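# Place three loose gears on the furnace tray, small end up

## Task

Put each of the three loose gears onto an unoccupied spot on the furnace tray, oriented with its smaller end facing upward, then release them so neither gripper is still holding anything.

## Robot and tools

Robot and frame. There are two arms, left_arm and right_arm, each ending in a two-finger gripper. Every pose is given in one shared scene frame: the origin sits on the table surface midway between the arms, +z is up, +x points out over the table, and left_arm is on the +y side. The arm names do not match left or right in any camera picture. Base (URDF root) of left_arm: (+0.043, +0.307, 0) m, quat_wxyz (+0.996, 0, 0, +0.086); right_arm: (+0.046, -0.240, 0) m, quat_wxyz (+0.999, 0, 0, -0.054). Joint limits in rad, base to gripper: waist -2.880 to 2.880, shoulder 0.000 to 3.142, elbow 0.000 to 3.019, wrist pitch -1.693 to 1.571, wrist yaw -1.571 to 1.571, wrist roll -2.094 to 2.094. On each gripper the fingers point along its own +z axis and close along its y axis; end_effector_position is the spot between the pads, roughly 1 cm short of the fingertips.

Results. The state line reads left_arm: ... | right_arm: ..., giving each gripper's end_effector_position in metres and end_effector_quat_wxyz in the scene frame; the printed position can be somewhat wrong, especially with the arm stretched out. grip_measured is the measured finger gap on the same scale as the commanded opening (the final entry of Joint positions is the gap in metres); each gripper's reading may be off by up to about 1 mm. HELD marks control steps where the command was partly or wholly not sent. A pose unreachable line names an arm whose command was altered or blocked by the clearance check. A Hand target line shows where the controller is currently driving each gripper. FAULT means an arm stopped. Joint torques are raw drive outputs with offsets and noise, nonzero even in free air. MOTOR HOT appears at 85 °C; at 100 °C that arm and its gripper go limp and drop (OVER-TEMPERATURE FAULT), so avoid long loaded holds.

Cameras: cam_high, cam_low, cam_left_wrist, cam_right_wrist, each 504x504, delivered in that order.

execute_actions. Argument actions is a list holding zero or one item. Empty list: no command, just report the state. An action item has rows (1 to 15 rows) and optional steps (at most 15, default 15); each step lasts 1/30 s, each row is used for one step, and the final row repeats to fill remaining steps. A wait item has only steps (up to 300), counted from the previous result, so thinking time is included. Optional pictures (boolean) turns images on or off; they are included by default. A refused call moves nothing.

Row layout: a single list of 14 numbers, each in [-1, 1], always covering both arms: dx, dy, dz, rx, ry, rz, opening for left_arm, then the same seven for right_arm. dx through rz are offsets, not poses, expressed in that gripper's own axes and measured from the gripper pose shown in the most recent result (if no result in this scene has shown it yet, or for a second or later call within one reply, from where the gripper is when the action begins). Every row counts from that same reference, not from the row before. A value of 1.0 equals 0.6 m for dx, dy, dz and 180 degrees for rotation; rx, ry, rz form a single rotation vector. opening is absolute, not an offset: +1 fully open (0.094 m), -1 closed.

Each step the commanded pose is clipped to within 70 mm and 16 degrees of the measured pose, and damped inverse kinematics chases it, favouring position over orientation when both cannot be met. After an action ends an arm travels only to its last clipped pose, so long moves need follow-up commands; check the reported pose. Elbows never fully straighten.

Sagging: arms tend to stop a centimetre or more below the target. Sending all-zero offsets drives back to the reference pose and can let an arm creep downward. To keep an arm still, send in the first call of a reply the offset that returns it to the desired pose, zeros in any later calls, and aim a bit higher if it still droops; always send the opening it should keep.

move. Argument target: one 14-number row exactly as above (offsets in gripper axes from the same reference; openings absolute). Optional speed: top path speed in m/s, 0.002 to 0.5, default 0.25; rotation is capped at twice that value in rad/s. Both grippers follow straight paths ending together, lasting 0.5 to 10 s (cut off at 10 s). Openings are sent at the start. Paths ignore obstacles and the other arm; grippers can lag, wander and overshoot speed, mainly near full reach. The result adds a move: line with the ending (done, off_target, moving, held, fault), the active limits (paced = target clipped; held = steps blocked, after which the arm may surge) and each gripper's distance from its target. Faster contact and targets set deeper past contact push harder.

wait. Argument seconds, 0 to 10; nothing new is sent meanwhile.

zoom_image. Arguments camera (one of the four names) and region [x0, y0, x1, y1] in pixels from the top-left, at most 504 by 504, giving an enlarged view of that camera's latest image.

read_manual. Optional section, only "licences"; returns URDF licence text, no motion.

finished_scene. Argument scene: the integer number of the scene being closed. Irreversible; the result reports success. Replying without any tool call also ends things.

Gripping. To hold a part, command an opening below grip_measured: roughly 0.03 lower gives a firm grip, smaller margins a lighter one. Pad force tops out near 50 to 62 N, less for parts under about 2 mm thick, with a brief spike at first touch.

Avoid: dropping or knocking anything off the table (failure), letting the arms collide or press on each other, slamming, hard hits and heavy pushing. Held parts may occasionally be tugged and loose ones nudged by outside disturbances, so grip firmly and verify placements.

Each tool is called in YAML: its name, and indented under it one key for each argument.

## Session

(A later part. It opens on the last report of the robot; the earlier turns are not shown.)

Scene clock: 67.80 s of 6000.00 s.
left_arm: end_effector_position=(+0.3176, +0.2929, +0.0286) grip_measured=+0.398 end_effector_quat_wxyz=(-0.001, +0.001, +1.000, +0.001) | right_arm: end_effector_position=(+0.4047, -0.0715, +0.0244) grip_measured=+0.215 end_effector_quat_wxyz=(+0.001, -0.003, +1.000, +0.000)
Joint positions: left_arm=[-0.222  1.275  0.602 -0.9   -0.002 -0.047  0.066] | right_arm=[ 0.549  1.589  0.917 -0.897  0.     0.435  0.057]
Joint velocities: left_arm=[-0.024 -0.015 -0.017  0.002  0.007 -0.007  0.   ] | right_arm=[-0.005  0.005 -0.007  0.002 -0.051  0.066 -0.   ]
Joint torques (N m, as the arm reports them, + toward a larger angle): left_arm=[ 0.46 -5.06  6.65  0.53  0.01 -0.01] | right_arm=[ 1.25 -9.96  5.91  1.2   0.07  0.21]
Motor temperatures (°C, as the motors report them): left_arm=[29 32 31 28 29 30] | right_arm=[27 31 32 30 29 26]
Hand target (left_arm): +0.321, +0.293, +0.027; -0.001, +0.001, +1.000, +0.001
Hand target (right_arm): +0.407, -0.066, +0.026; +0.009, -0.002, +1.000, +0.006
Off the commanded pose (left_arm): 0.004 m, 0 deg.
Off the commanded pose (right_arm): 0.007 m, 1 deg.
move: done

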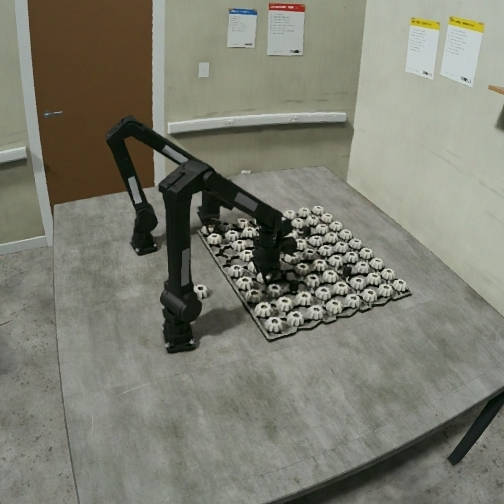

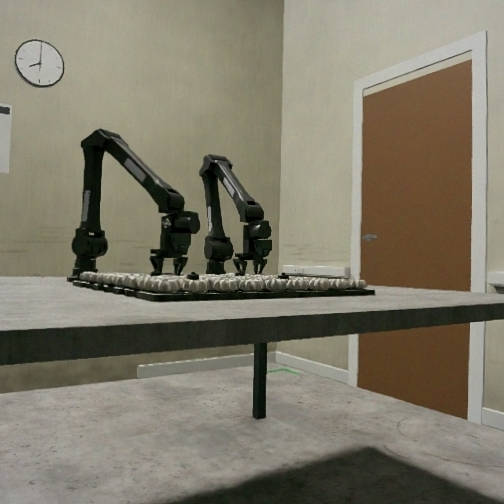

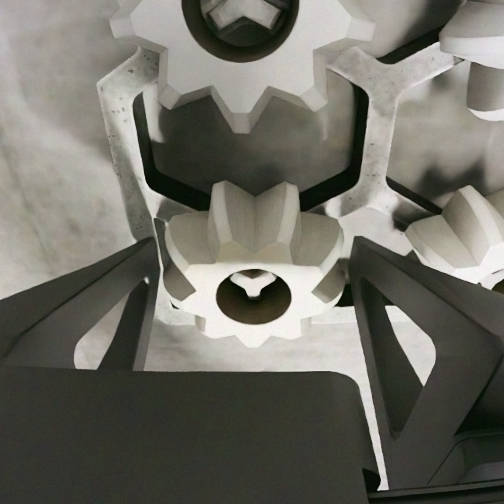

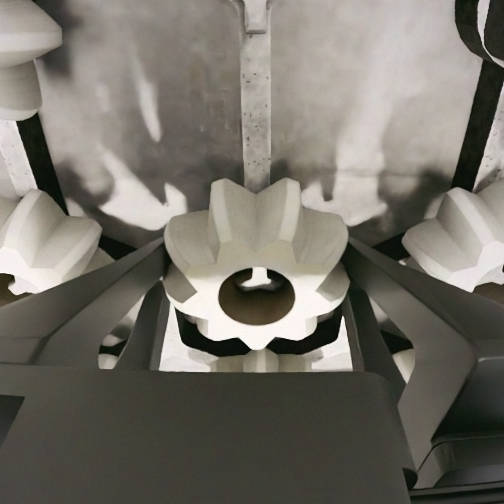

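move:
  target: [-0.02,0,-0.17,0,0,0,0.4, -0.005,0.003,0.002,0,0,0,0.4]
  speed: 0.1

move:
  target: [0,0.25,-0.08,0,0,0,1, -0.022,0.010,-0.16,0,0,0,0.4]
  speed: 0.12

move:
  target: [0,0,-0.015,0,0,0,1, 0.37,0.035,-0.06,-0.01,-0.015,0,1]
  speed: 0.25

Scene clock: 82.67 s of 6000.00 s.
left_arm: end_effector_position=(+0.3119, +0.2932, +0.1099) grip_measured=+0.398 end_effector_quat_wxyz=(-0.024, +0.001, +1.000, +0.002) | right_arm: end_effector_position=(+0.4047, -0.0715, +0.0244) grip_measured=+0.398 end_effector_quat_wxyz=(+0.001, -0.003, +1.000, +0.000)
Joint positions: left_arm=[-0.222  1.149  0.75  -1.221 -0.002 -0.047  0.066] | right_arm=[ 0.549  1.589  0.917 -0.897  0.     0.435  0.066]
Joint velocities: left_arm=[ 0.015 -0.005 -0.012 -0.002 -0.007 -0.095 -0.   ] | right_arm=[-0.005 -0.005 -0.022  0.002  0.007 -0.037 -0.   ]
Joint torques (N m, as the arm reports them, + toward a larger angle): left_arm=[ 0.28 -6.81 10.7  -0.25  0.01 -0.03] | right_arm=[ 0.96 -8.78  6.3   0.76  0.17  0.13]
Motor temperatures (°C, as the motors report them): left_arm=[29 32 31 28 29 30] | right_arm=[27 31 31 30 29 26]
Hand target (left_arm): +0.329, +0.292, +0.130; -0.001, +0.001, +1.000, +0.001
Hand target (right_arm): +0.408, -0.070, +0.023; +0.001, -0.003, +1.000, +0.000
Off the commanded pose (left_arm): 0.027 m, 3 deg.
Off the commanded pose (right_arm): 0.004 m, 0 deg.
After step 90, 10.47 s passed at rest.
move: off_target (left_arm)

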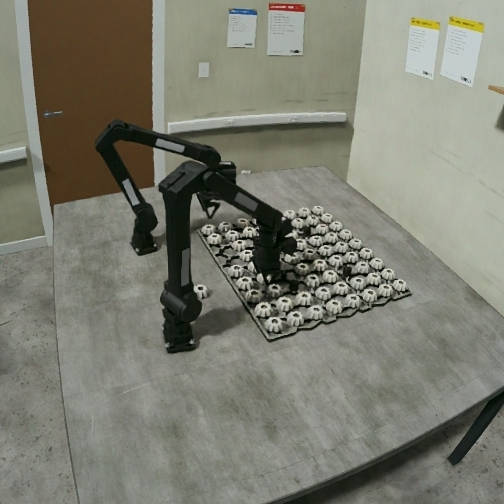

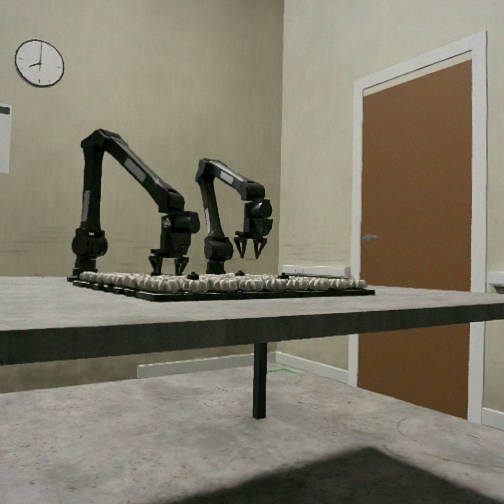

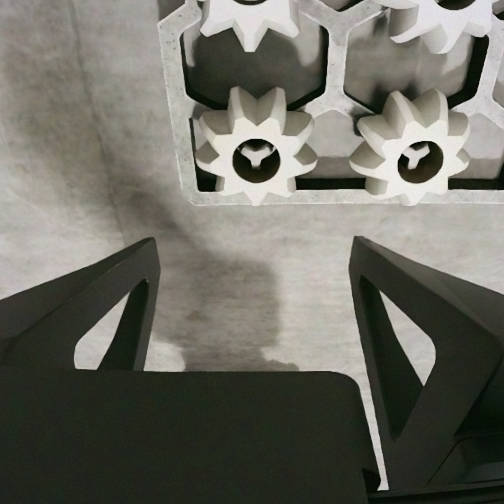

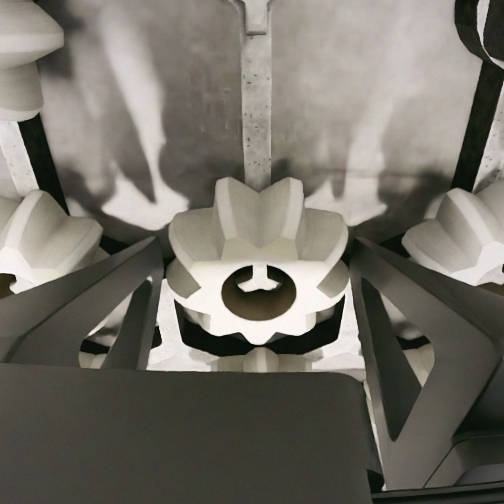

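Scene clock: 84.47 s of 6000.00 s.
left_arm: end_effector_position=(+0.2994, +0.4326, +0.1435) grip_measured=+1.000 end_effector_quat_wxyz=(-0.036, -0.004, +0.999, -0.004) | right_arm: end_effector_position=(+0.3978, -0.0746, +0.0939) grip_measured=+0.399 end_effector_quat_wxyz=(-0.028, -0.003, +1.000, -0.012)
Joint positions: left_arm=[ 0.273  1.175  0.862 -1.326 -0.023  0.436  0.094] | right_arm=[ 0.549  1.501  1.029 -1.159 -0.001  0.435  0.066]
Joint velocities: left_arm=[-0.015 -0.005 -0.012  0.002 -0.022 -0.022  0.   ] | right_arm=[ 0.015 -0.005 -0.007 -0.012 -0.022 -0.007  0.   ]
Joint torques (N m, as the arm reports them, + toward a larger angle): left_arm=[ 0.65 -5.36 11.36 -0.32  0.02  0.09] | right_arm=[  1.52 -10.32  10.4    0.05   0.19   0.1 ]
Motor temperatures (°C, as the motors report them): left_arm=[29 32 32 28 29 30] | right_arm=[27 31 31 30 29 26]
Hand target (left_arm): +0.314, +0.441, +0.160; -0.022, +0.001, +1.000, +0.002
Hand target (right_arm): +0.417, -0.064, +0.120; +0.001, -0.003, +1.000, +0.001
Off the commanded pose (left_arm): 0.024 m, 2 deg.
Off the commanded pose (right_arm): 0.034 m, 4 deg.
move: off_target (left_arm, right_arm)

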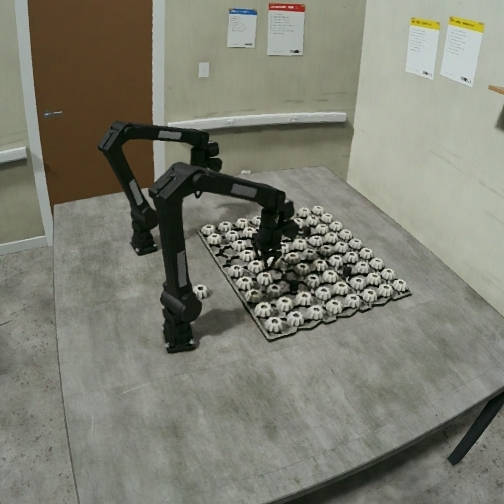

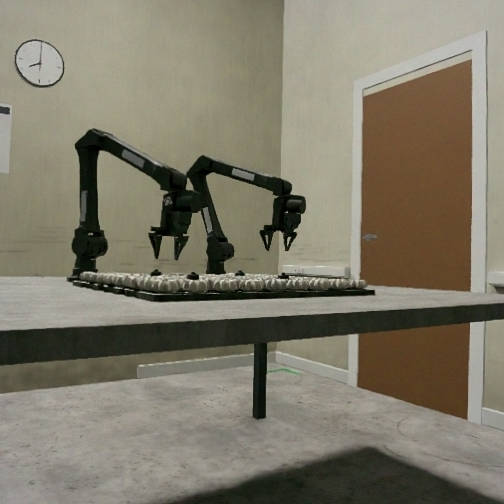

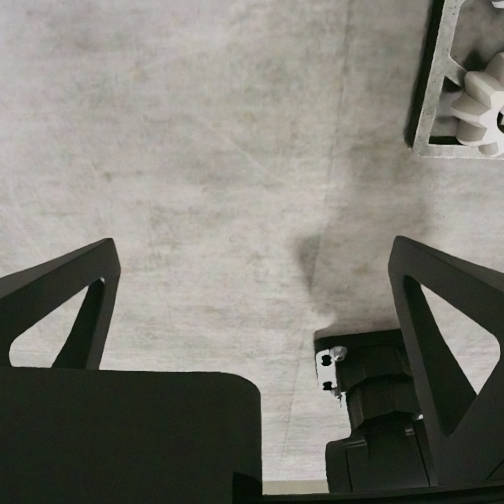

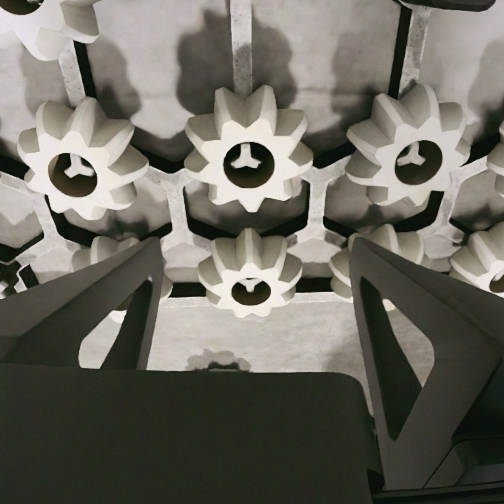

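Scene clock: 86.03 s of 6000.00 s.
left_arm: end_effector_position=(+0.2964, +0.4312, +0.1437) grip_measured=+1.000 end_effector_quat_wxyz=(-0.042, -0.004, +0.999, -0.007) | right_arm: end_effector_position=(+0.1798, -0.0494, +0.1450) grip_measured=+1.000 end_effector_quat_wxyz=(-0.002, -0.010, +1.000, +0.011)
Joint positions: left_arm=[ 0.273  1.175  0.862 -1.34  -0.023  0.436  0.094] | right_arm=[ 1.058  0.952  0.72  -1.324 -0.016  0.931  0.094]
Joint velocities: left_arm=[-0.005 -0.005  0.022 -0.002  0.022 -0.007  0.   ] | right_arm=[-0.005 -0.005 -0.007 -0.017  0.007  0.037  0.   ]
Joint torques (N m, as the arm reports them, + toward a larger angle): left_arm=[ 0.37 -6.66  8.83 -0.34  0.03 -0.03] | right_arm=[ 1.08 -2.69  6.7   0.24  0.27  0.19]
Motor temperatures (°C, as the motors report them): left_arm=[29 32 32 28 29 30] | right_arm=[27 31 31 30 29 26]
Hand target (left_arm): +0.300, +0.433, +0.152; -0.036, -0.004, +0.999, -0.004
Hand target (right_arm): +0.177, -0.054, +0.142; -0.007, -0.003, +1.000, +0.002
Off the commanded pose (left_arm): 0.010 m, 1 deg.
Off the commanded pose (right_arm): 0.006 m, 1 deg.
move: done

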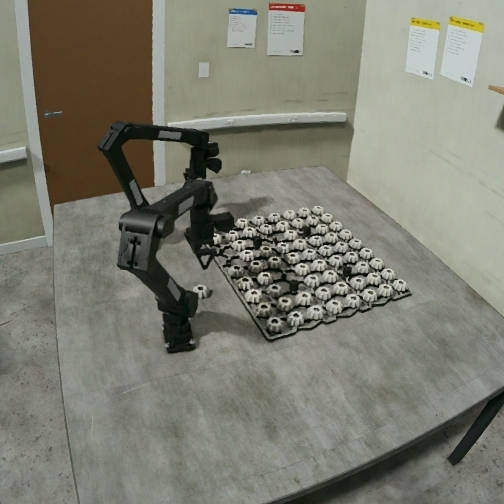

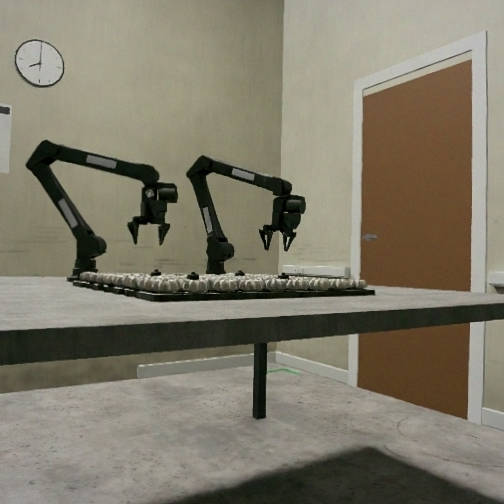

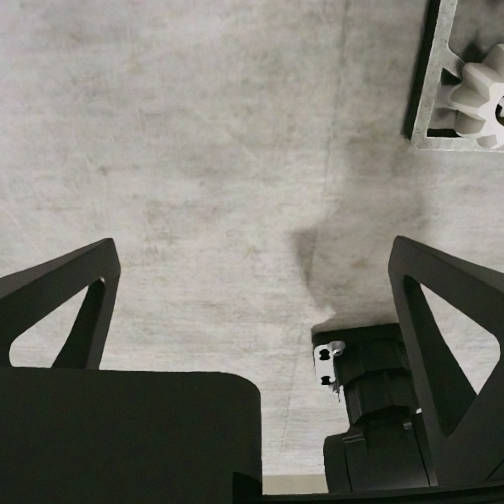

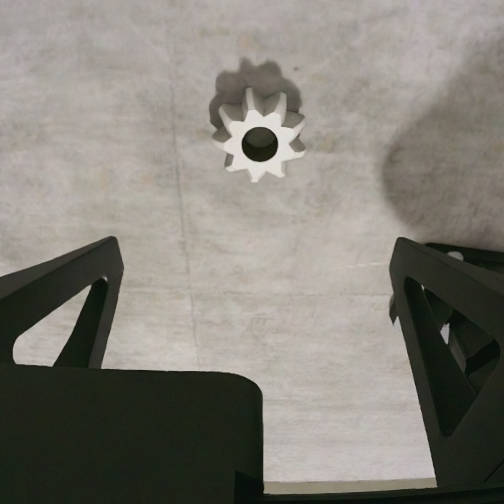

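move:
  target: [-0.01,0,-0.015,0,-0.01,0,1, 0.002,0.003,0.178,0.005,-0.004,0.006,1]
  speed: 0.12

Scene clock: 89.47 s of 6000.00 s.
left_arm: end_effector_position=(+0.2972, +0.4296, +0.1437) grip_measured=+1.000 end_effector_quat_wxyz=(-0.040, -0.004, +0.999, -0.012) | right_arm: end_effector_position=(+0.1789, -0.0496, +0.0407) grip_measured=+1.000 end_effector_quat_wxyz=(+0.001, -0.002, +1.000, +0.001)
Joint positions: left_arm=[ 0.273  1.175  0.862 -1.34  -0.012  0.436  0.094] | right_arm=[ 1.074  1.111  0.518 -0.975  0.001  0.962  0.094]
Joint velocities: left_arm=[-0.015 -0.015 -0.002  0.007  0.022  0.007  0.   ] | right_arm=[-0.015  0.005 -0.022 -0.012  0.037  0.022  0.   ]
Joint torques (N m, as the arm reports them, + toward a larger angle): left_arm=[ 0.29 -6.99  8.62  0.15  0.14 -0.03] | right_arm=[ 1.21 -3.26  5.89  1.15  0.29  0.23]
Motor temperatures (°C, as the motors report them): left_arm=[29 32 32 28 29 30] | right_arm=[27 31 31 30 29 26]
Hand target (left_arm): +0.303, +0.431, +0.152; -0.026, -0.004, +1.000, -0.007
Hand target (right_arm): +0.178, -0.048, +0.038; +0.004, -0.000, +1.000, +0.003
Off the commanded pose (left_arm): 0.011 m, 2 deg.
Off the commanded pose (right_arm): 0.005 m, 0 deg.
move: off_target (left_arm)

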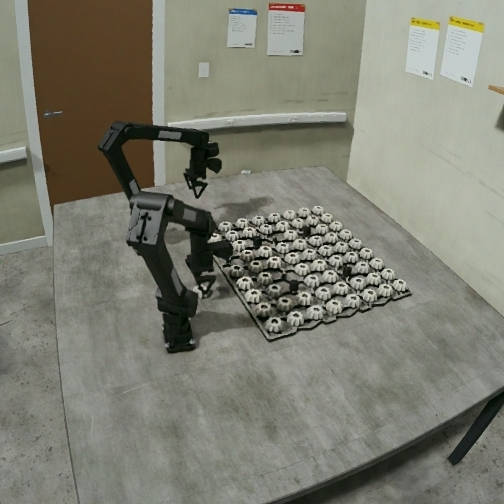

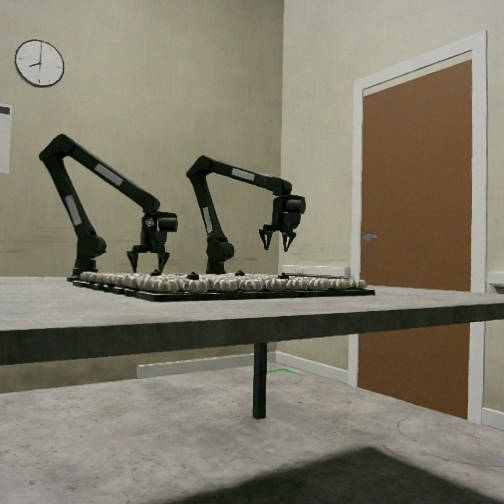

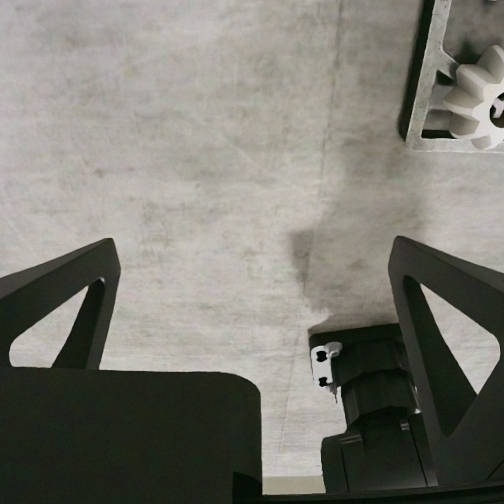

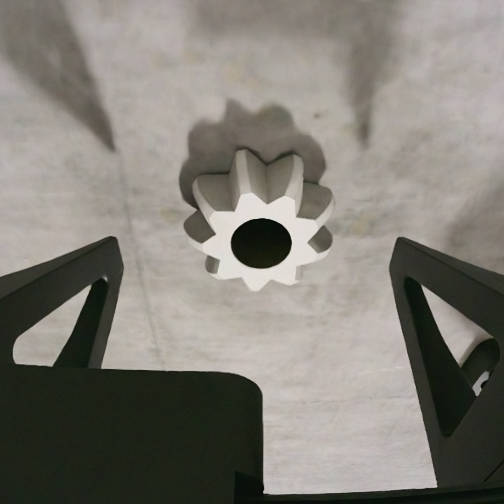

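move:
  target: [-0.01,0,-0.015,0,-0.005,0,1, 0.004,0,0.057,0,0,0,1]
  speed: 0.05

move:
  target: [0,0,-0.01,0,0,0,1, 0,0,0.003,0,0,0,0.12]
  speed: 0.04

Scene clock: 94.00 s of 6000.00 s.
left_arm: end_effector_position=(+0.2975, +0.4290, +0.1437) grip_measured=+1.000 end_effector_quat_wxyz=(-0.039, -0.004, +0.999, -0.013) | right_arm: end_effector_position=(+0.1783, -0.0504, +0.0103) grip_measured=+1.000 end_effector_quat_wxyz=(+0.001, -0.001, +1.000, +0.001)
Joint positions: left_arm=[ 0.273  1.175  0.862 -1.34  -0.009  0.436  0.094] | right_arm=[ 1.074  1.186  0.469 -0.852  0.001  0.963  0.094]
Joint velocities: left_arm=[ 0.005 -0.005 -0.012 -0.017 -0.081  0.007  0.   ] | right_arm=[ 0.005  0.005 -0.007 -0.002  0.037 -0.066  0.   ]
Joint torques (N m, as the arm reports them, + toward a larger angle): left_arm=[ 0.03 -6.21  9.11 -0.25  0.13 -0.06] | right_arm=[ 1.35 -2.91  5.22  1.16  0.22  0.17]
Motor temperatures (°C, as the motors report them): left_arm=[29 32 32 28 29 30] | right_arm=[27 30 31 30 29 26]
Hand target (left_arm): +0.304, +0.430, +0.152; -0.032, -0.004, +0.999, -0.012
Hand target (right_arm): +0.177, -0.050, +0.007; +0.001, -0.002, +1.000, +0.001
Off the commanded pose (left_arm): 0.011 m, 1 deg.
Off the commanded pose (right_arm): 0.004 m, 0 deg.
After step 90, 0.53 s passed at rest.
move: off_target (left_arm)

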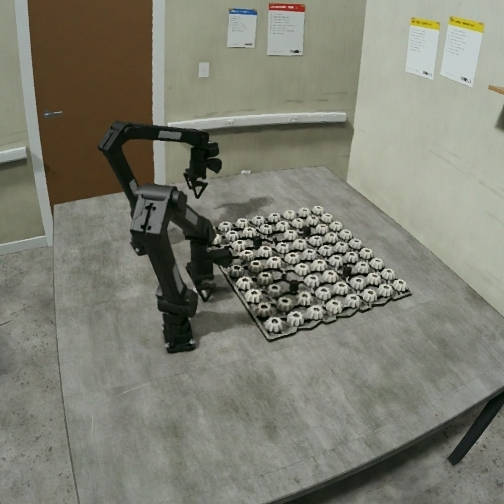

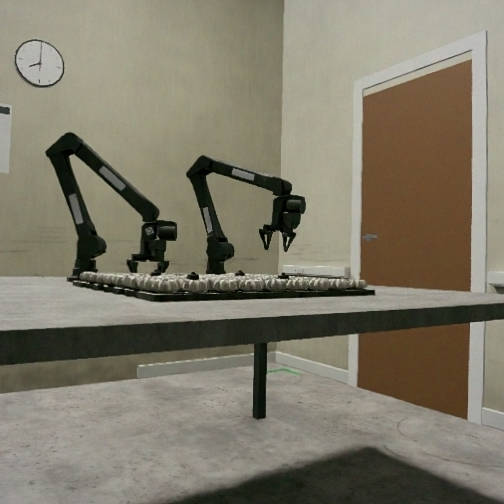

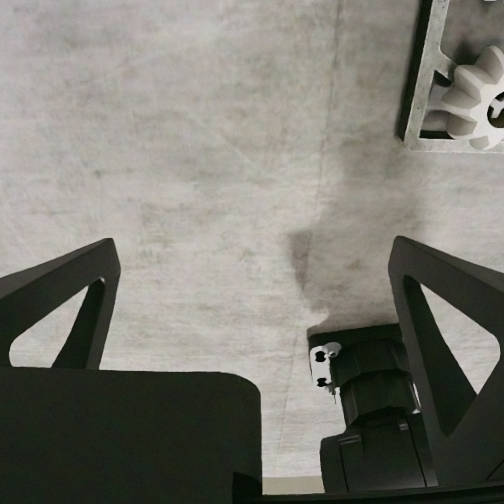

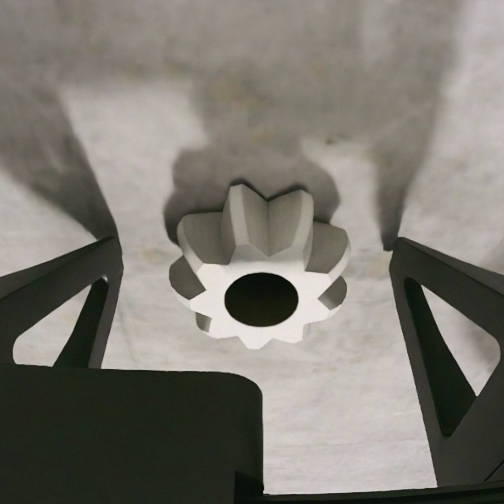

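Scene clock: 94.70 s of 6000.00 s.
left_arm: end_effector_position=(+0.2965, +0.4285, +0.1438) grip_measured=+1.000 end_effector_quat_wxyz=(-0.041, -0.004, +0.999, -0.014) | right_arm: end_effector_position=(+0.1783, -0.0504, +0.0103) grip_measured=+0.206 end_effector_quat_wxyz=(+0.001, -0.001, +1.000, +0.001)
Joint positions: left_arm=[ 0.273  1.175  0.862 -1.344 -0.009  0.436  0.094] | right_arm=[ 1.074  1.186  0.469 -0.852  0.001  0.963  0.057]
Joint velocities: left_arm=[-0.005 -0.015 -0.017  0.002 -0.051  0.007  0.   ] | right_arm=[-0.015  0.005 -0.012 -0.007  0.007 -0.007 -0.001]
Joint torques (N m, as the arm reports them, + toward a larger angle): left_arm=[ 0.38 -6.45  8.4  -0.36  0.04 -0.02] | right_arm=[ 1.   -3.58  5.42  0.75  0.18  0.09]
Motor temperatures (°C, as the motors report them): left_arm=[29 32 32 28 29 30] | right_arm=[27 30 31 30 29 26]
Hand target (left_arm): +0.298, +0.429, +0.150; -0.039, -0.004, +0.999, -0.013
Hand target (right_arm): +0.178, -0.051, +0.009; +0.001, -0.001, +1.000, +0.001
Off the commanded pose (left_arm): 0.006 m, 0 deg.
Off the commanded pose (right_arm): 0.002 m, 0 deg.
move: done

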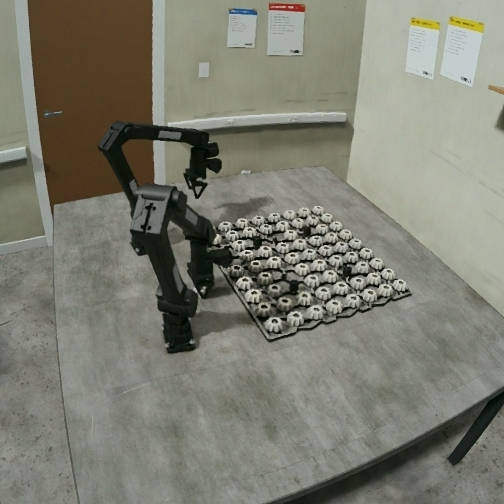

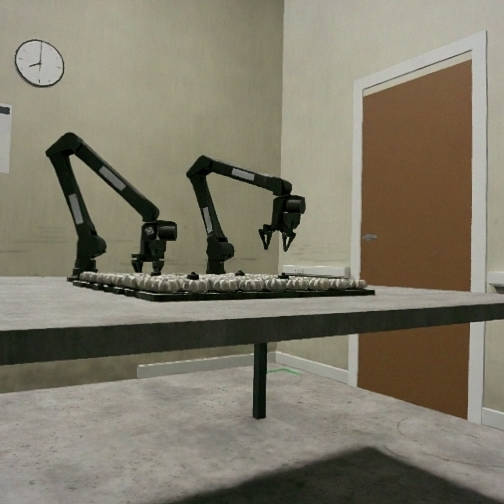

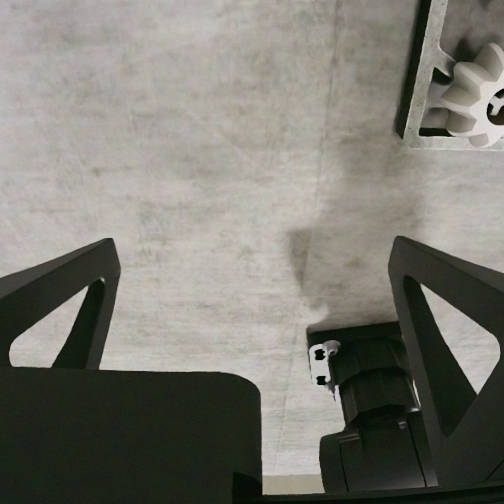

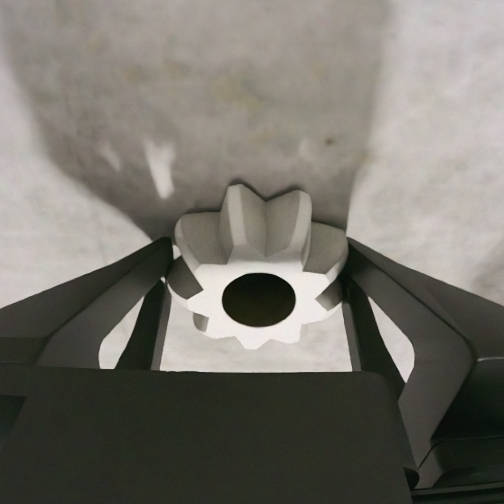

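move:
  target: [-0.01,0,-0.015,0,-0.005,0,1, -0.267,0.233,-0.27,-0.012,-0.012,0,0.165]
  speed: 0.2

zoom_image:
  camera: "cam_right_wrist"
  region: [126, 0, 378, 200]

Scene clock: 99.63 s of 6000.00 s.
left_arm: end_effector_position=(+0.2968, +0.4280, +0.1438) grip_measured=+1.000 end_effector_quat_wxyz=(-0.040, -0.004, +0.999, -0.016) | right_arm: end_effector_position=(+0.3187, +0.0775, +0.1437) grip_measured=+0.206 end_effector_quat_wxyz=(+0.000, +0.000, +1.000, -0.002)
Joint positions: left_arm=[ 0.273  1.175  0.862 -1.344 -0.005  0.436  0.094] | right_arm=[ 0.972  1.487  1.157 -1.243  0.003  0.865  0.057]
Joint velocities: left_arm=[-0.015 -0.015 -0.012  0.002 -0.022  0.007  0.   ] | right_arm=[-0.015 -0.005  0.007  0.002 -0.037 -0.095  0.   ]
Joint torques (N m, as the arm reports them, + toward a larger angle): left_arm=[ 0.05 -6.19  9.1  -0.25  0.14 -0.06] | right_arm=[ -0.11 -10.14  11.53   0.17   0.25   0.02]
Motor temperatures (°C, as the motors report them): left_arm=[29 32 32 28 29 30] | right_arm=[27 30 32 30 29 26]
Hand target (left_arm): +0.303, +0.429, +0.152; -0.033, -0.004, +0.999, -0.014
Hand target (right_arm): +0.336, +0.092, +0.171; +0.021, -0.002, +1.000, +0.020
Off the commanded pose (left_arm): 0.011 m, 1 deg.
Off the commanded pose (right_arm): 0.037 m, 3 deg.
After step 90, 0.10 s passed at rest.
move: off_target (left_arm, right_arm)

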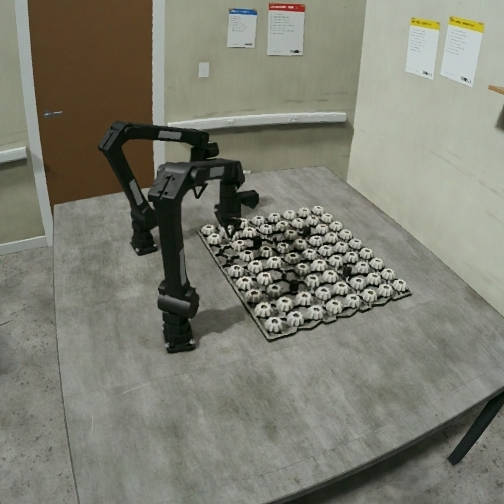

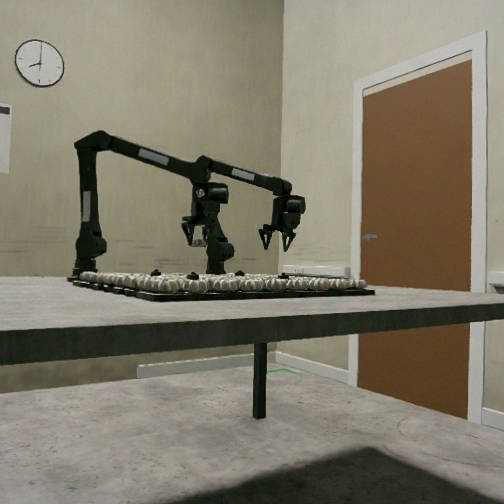

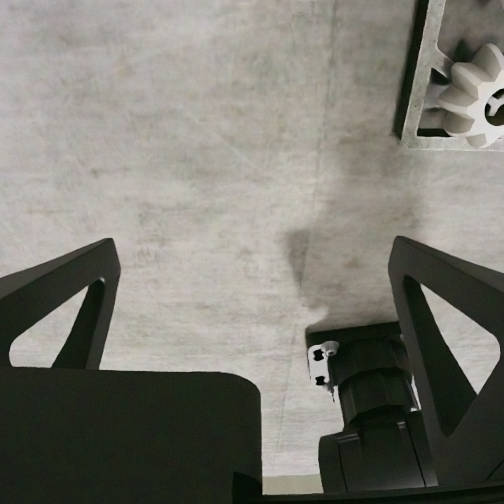

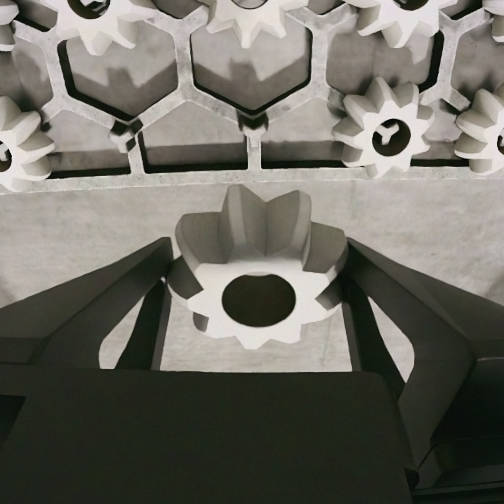

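Region (126, 0, 378, 200) of cam_right_wrist's 504x504 image, scaled by 2.000, with more detail than that image has; it fills the top 400 rows of this view, and the rest is white.

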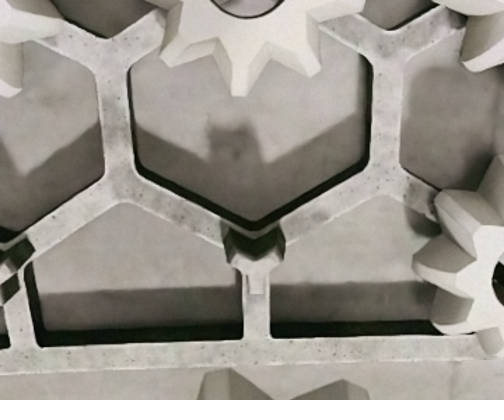

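move:
  target: [-0.01,0,-0.015,0,-0.005,0,1, -0.019,0.010,0.052,-0.006,-0.005,0,0.165]
  speed: 0.06

zoom_image:
  camera: "cam_right_wrist"
  region: [130, 60, 380, 200]

Scene clock: 104.23 s of 6000.00 s.
left_arm: end_effector_position=(+0.2971, +0.4273, +0.1438) grip_measured=+1.000 end_effector_quat_wxyz=(-0.039, -0.004, +0.999, -0.018) | right_arm: end_effector_position=(+0.3244, +0.0814, +0.1094) grip_measured=+0.206 end_effector_quat_wxyz=(+0.001, +0.001, +1.000, -0.002)
Joint positions: left_arm=[ 0.273  1.175  0.862 -1.344 -0.001  0.436  0.094] | right_arm=[ 0.968  1.537  1.116 -1.151  0.003  0.863  0.057]
Joint velocities: left_arm=[ 0.005 -0.005  0.002 -0.007 -0.066 -0.051  0.   ] | right_arm=[-0.005  0.015  0.007 -0.017  0.007  0.022 -0.001]
Joint torques (N m, as the arm reports them, + toward a larger angle): left_arm=[ 0.03 -6.25  9.11 -0.25  0.14 -0.06] | right_arm=[ 0.06 -9.97  6.86  1.07  0.14 -0.03]
Motor temperatures (°C, as the motors report them): left_arm=[29 32 33 28 29 30] | right_arm=[27 30 32 30 29 26]
Hand target (left_arm): +0.303, +0.428, +0.152; -0.032, -0.004, +0.999, -0.016
Hand target (right_arm): +0.330, +0.083, +0.113; +0.008, -0.000, +1.000, +0.007
Off the commanded pose (left_arm): 0.011 m, 1 deg.
Off the commanded pose (right_arm): 0.007 m, 1 deg.
After step 90, 0.70 s passed at rest.
move: off_target (left_arm)

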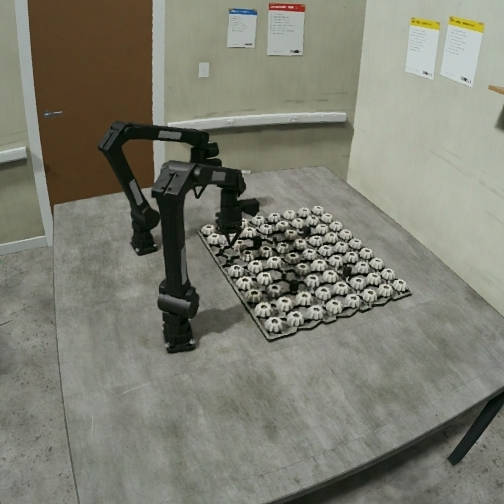

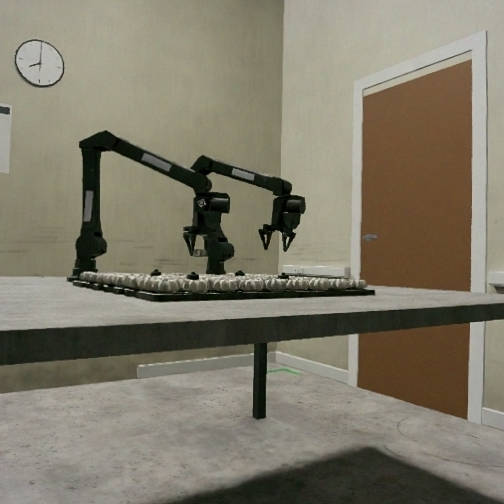

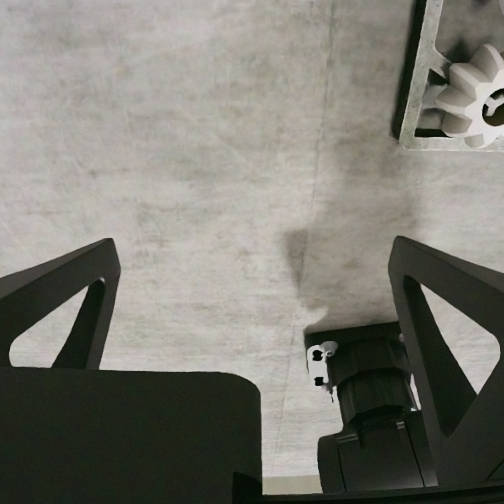

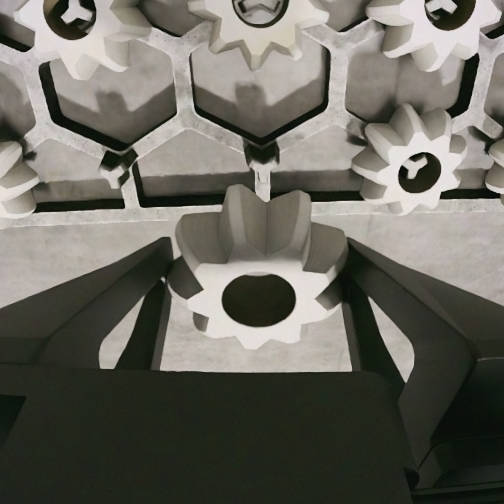

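Region (130, 60, 380, 200) of cam_right_wrist's 504x504 image, scaled by 2.016, with more detail than that image has; it fills the top 282 rows of this view, and the rest is white.

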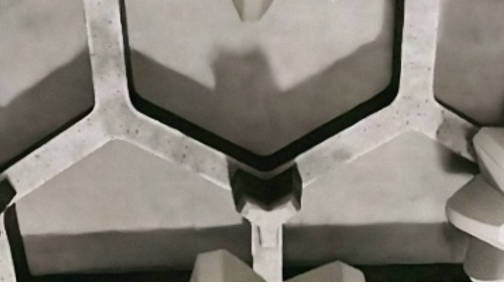

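move:
  target: [-0.01,0,-0.015,0,-0.003,0,1, -0.0133,-0.004,0.076,-0.006,-0.005,0,0.165]
  speed: 0.05

Scene clock: 109.67 s of 6000.00 s.
left_arm: end_effector_position=(+0.2972, +0.4271, +0.1438) grip_measured=+1.000 end_effector_quat_wxyz=(-0.039, -0.004, +0.999, -0.019) | right_arm: end_effector_position=(+0.3266, +0.0764, +0.0610) grip_measured=+0.206 end_effector_quat_wxyz=(+0.002, +0.003, +1.000, -0.001)
Joint positions: left_arm=[ 0.273  1.175  0.862 -1.344  0.     0.436  0.094] | right_arm=[ 0.956  1.592  1.038 -1.016  0.003  0.854  0.057]
Joint velocities: left_arm=[-0.015 -0.005 -0.012 -0.012  0.037  0.022  0.   ] | right_arm=[-0.015 -0.005  0.012 -0.002 -0.007 -0.125  0.   ]
Joint torques (N m, as the arm reports them, + toward a larger angle): left_arm=[-0.07 -5.92  9.3  -0.42  0.14 -0.07] | right_arm=[  0.35 -10.88   6.46   1.1    0.18  -0.02]
Motor temperatures (°C, as the motors report them): left_arm=[29 32 33 28 29 30] | right_arm=[27 31 32 30 29 26]
Hand target (left_arm): +0.304, +0.428, +0.152; -0.034, -0.004, +0.999, -0.018
Hand target (right_arm): +0.332, +0.078, +0.064; +0.009, +0.001, +1.000, +0.008
Off the commanded pose (left_arm): 0.011 m, 1 deg.
Off the commanded pose (right_arm): 0.007 m, 1 deg.
After step 90, 1.17 s passed at rest.
move: off_target (left_arm)

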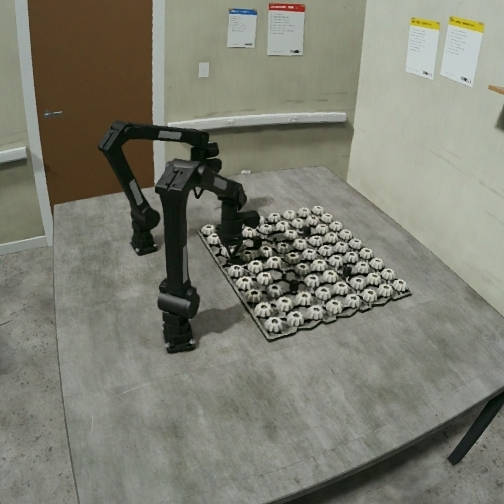

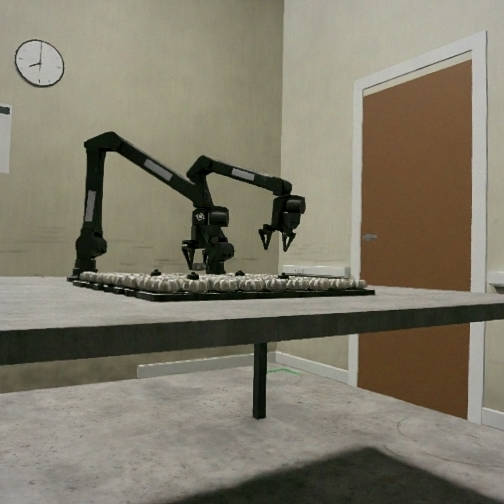

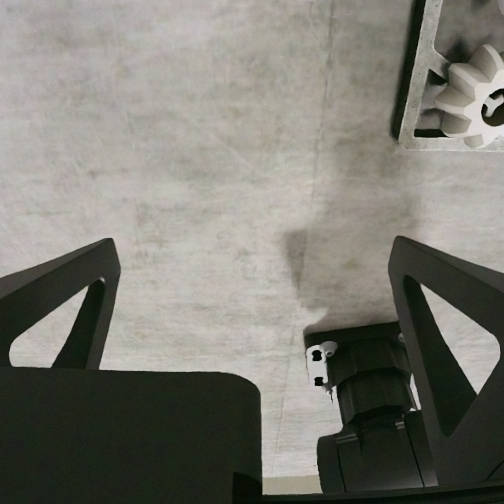

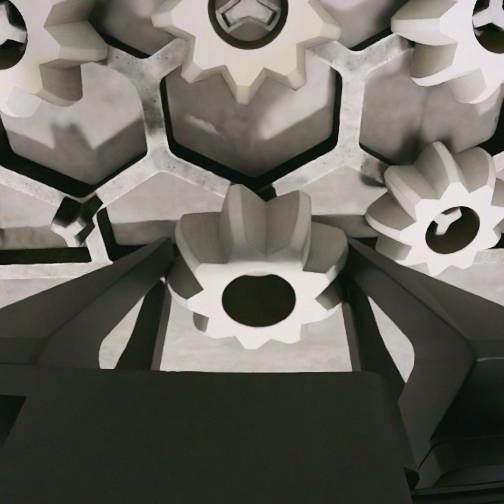

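move:
  target: [-0.01,0,-0.015,0,-0.003,0,1, -0.0075,0.008,0.054,-0.006,-0.005,0,0.165]
  speed: 0.03

Scene clock: 113.77 s of 6000.00 s.
left_arm: end_effector_position=(+0.2973, +0.4269, +0.1438) grip_measured=+1.000 end_effector_quat_wxyz=(-0.038, -0.004, +0.999, -0.019) | right_arm: end_effector_position=(+0.3278, +0.0776, +0.0270) grip_measured=+0.206 end_effector_quat_wxyz=(+0.003, +0.002, +1.000, +0.001)
Joint positions: left_arm=[ 0.273  1.175  0.862 -1.344  0.002  0.436  0.094] | right_arm=[ 0.956  1.646  0.999 -0.917  0.003  0.853  0.057]
Joint velocities: left_arm=[-0.015 -0.005 -0.007  0.002  0.022  0.007  0.   ] | right_arm=[-0.015  0.005 -0.012 -0.007 -0.007 -0.037  0.   ]
Joint torques (N m, as the arm reports them, + toward a larger angle): left_arm=[-0.07 -5.9   9.3  -0.41  0.14 -0.07] | right_arm=[  0.64 -10.26   6.03   1.03   0.16   0.09]
Motor temperatures (°C, as the motors report them): left_arm=[29 32 33 28 29 30] | right_arm=[27 31 32 30 29 26]
Hand target (left_arm): +0.304, +0.427, +0.152; -0.034, -0.004, +0.999, -0.019
Hand target (right_arm): +0.331, +0.081, +0.029; +0.010, +0.002, +1.000, +0.009
Off the commanded pose (left_arm): 0.011 m, 1 deg.
Off the commanded pose (right_arm): 0.005 m, 1 deg.
move: off_target (left_arm)

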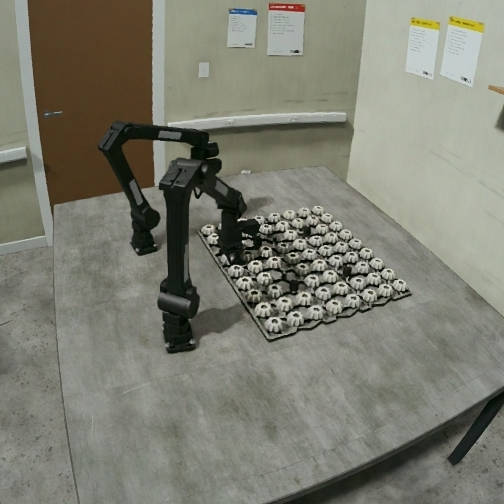

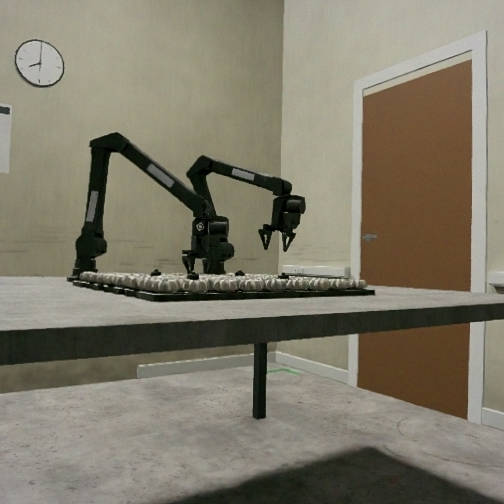

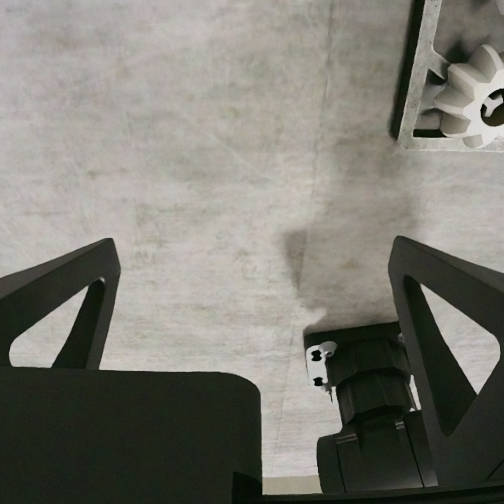

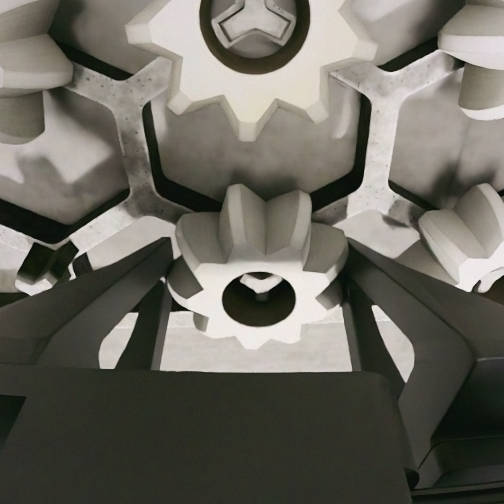

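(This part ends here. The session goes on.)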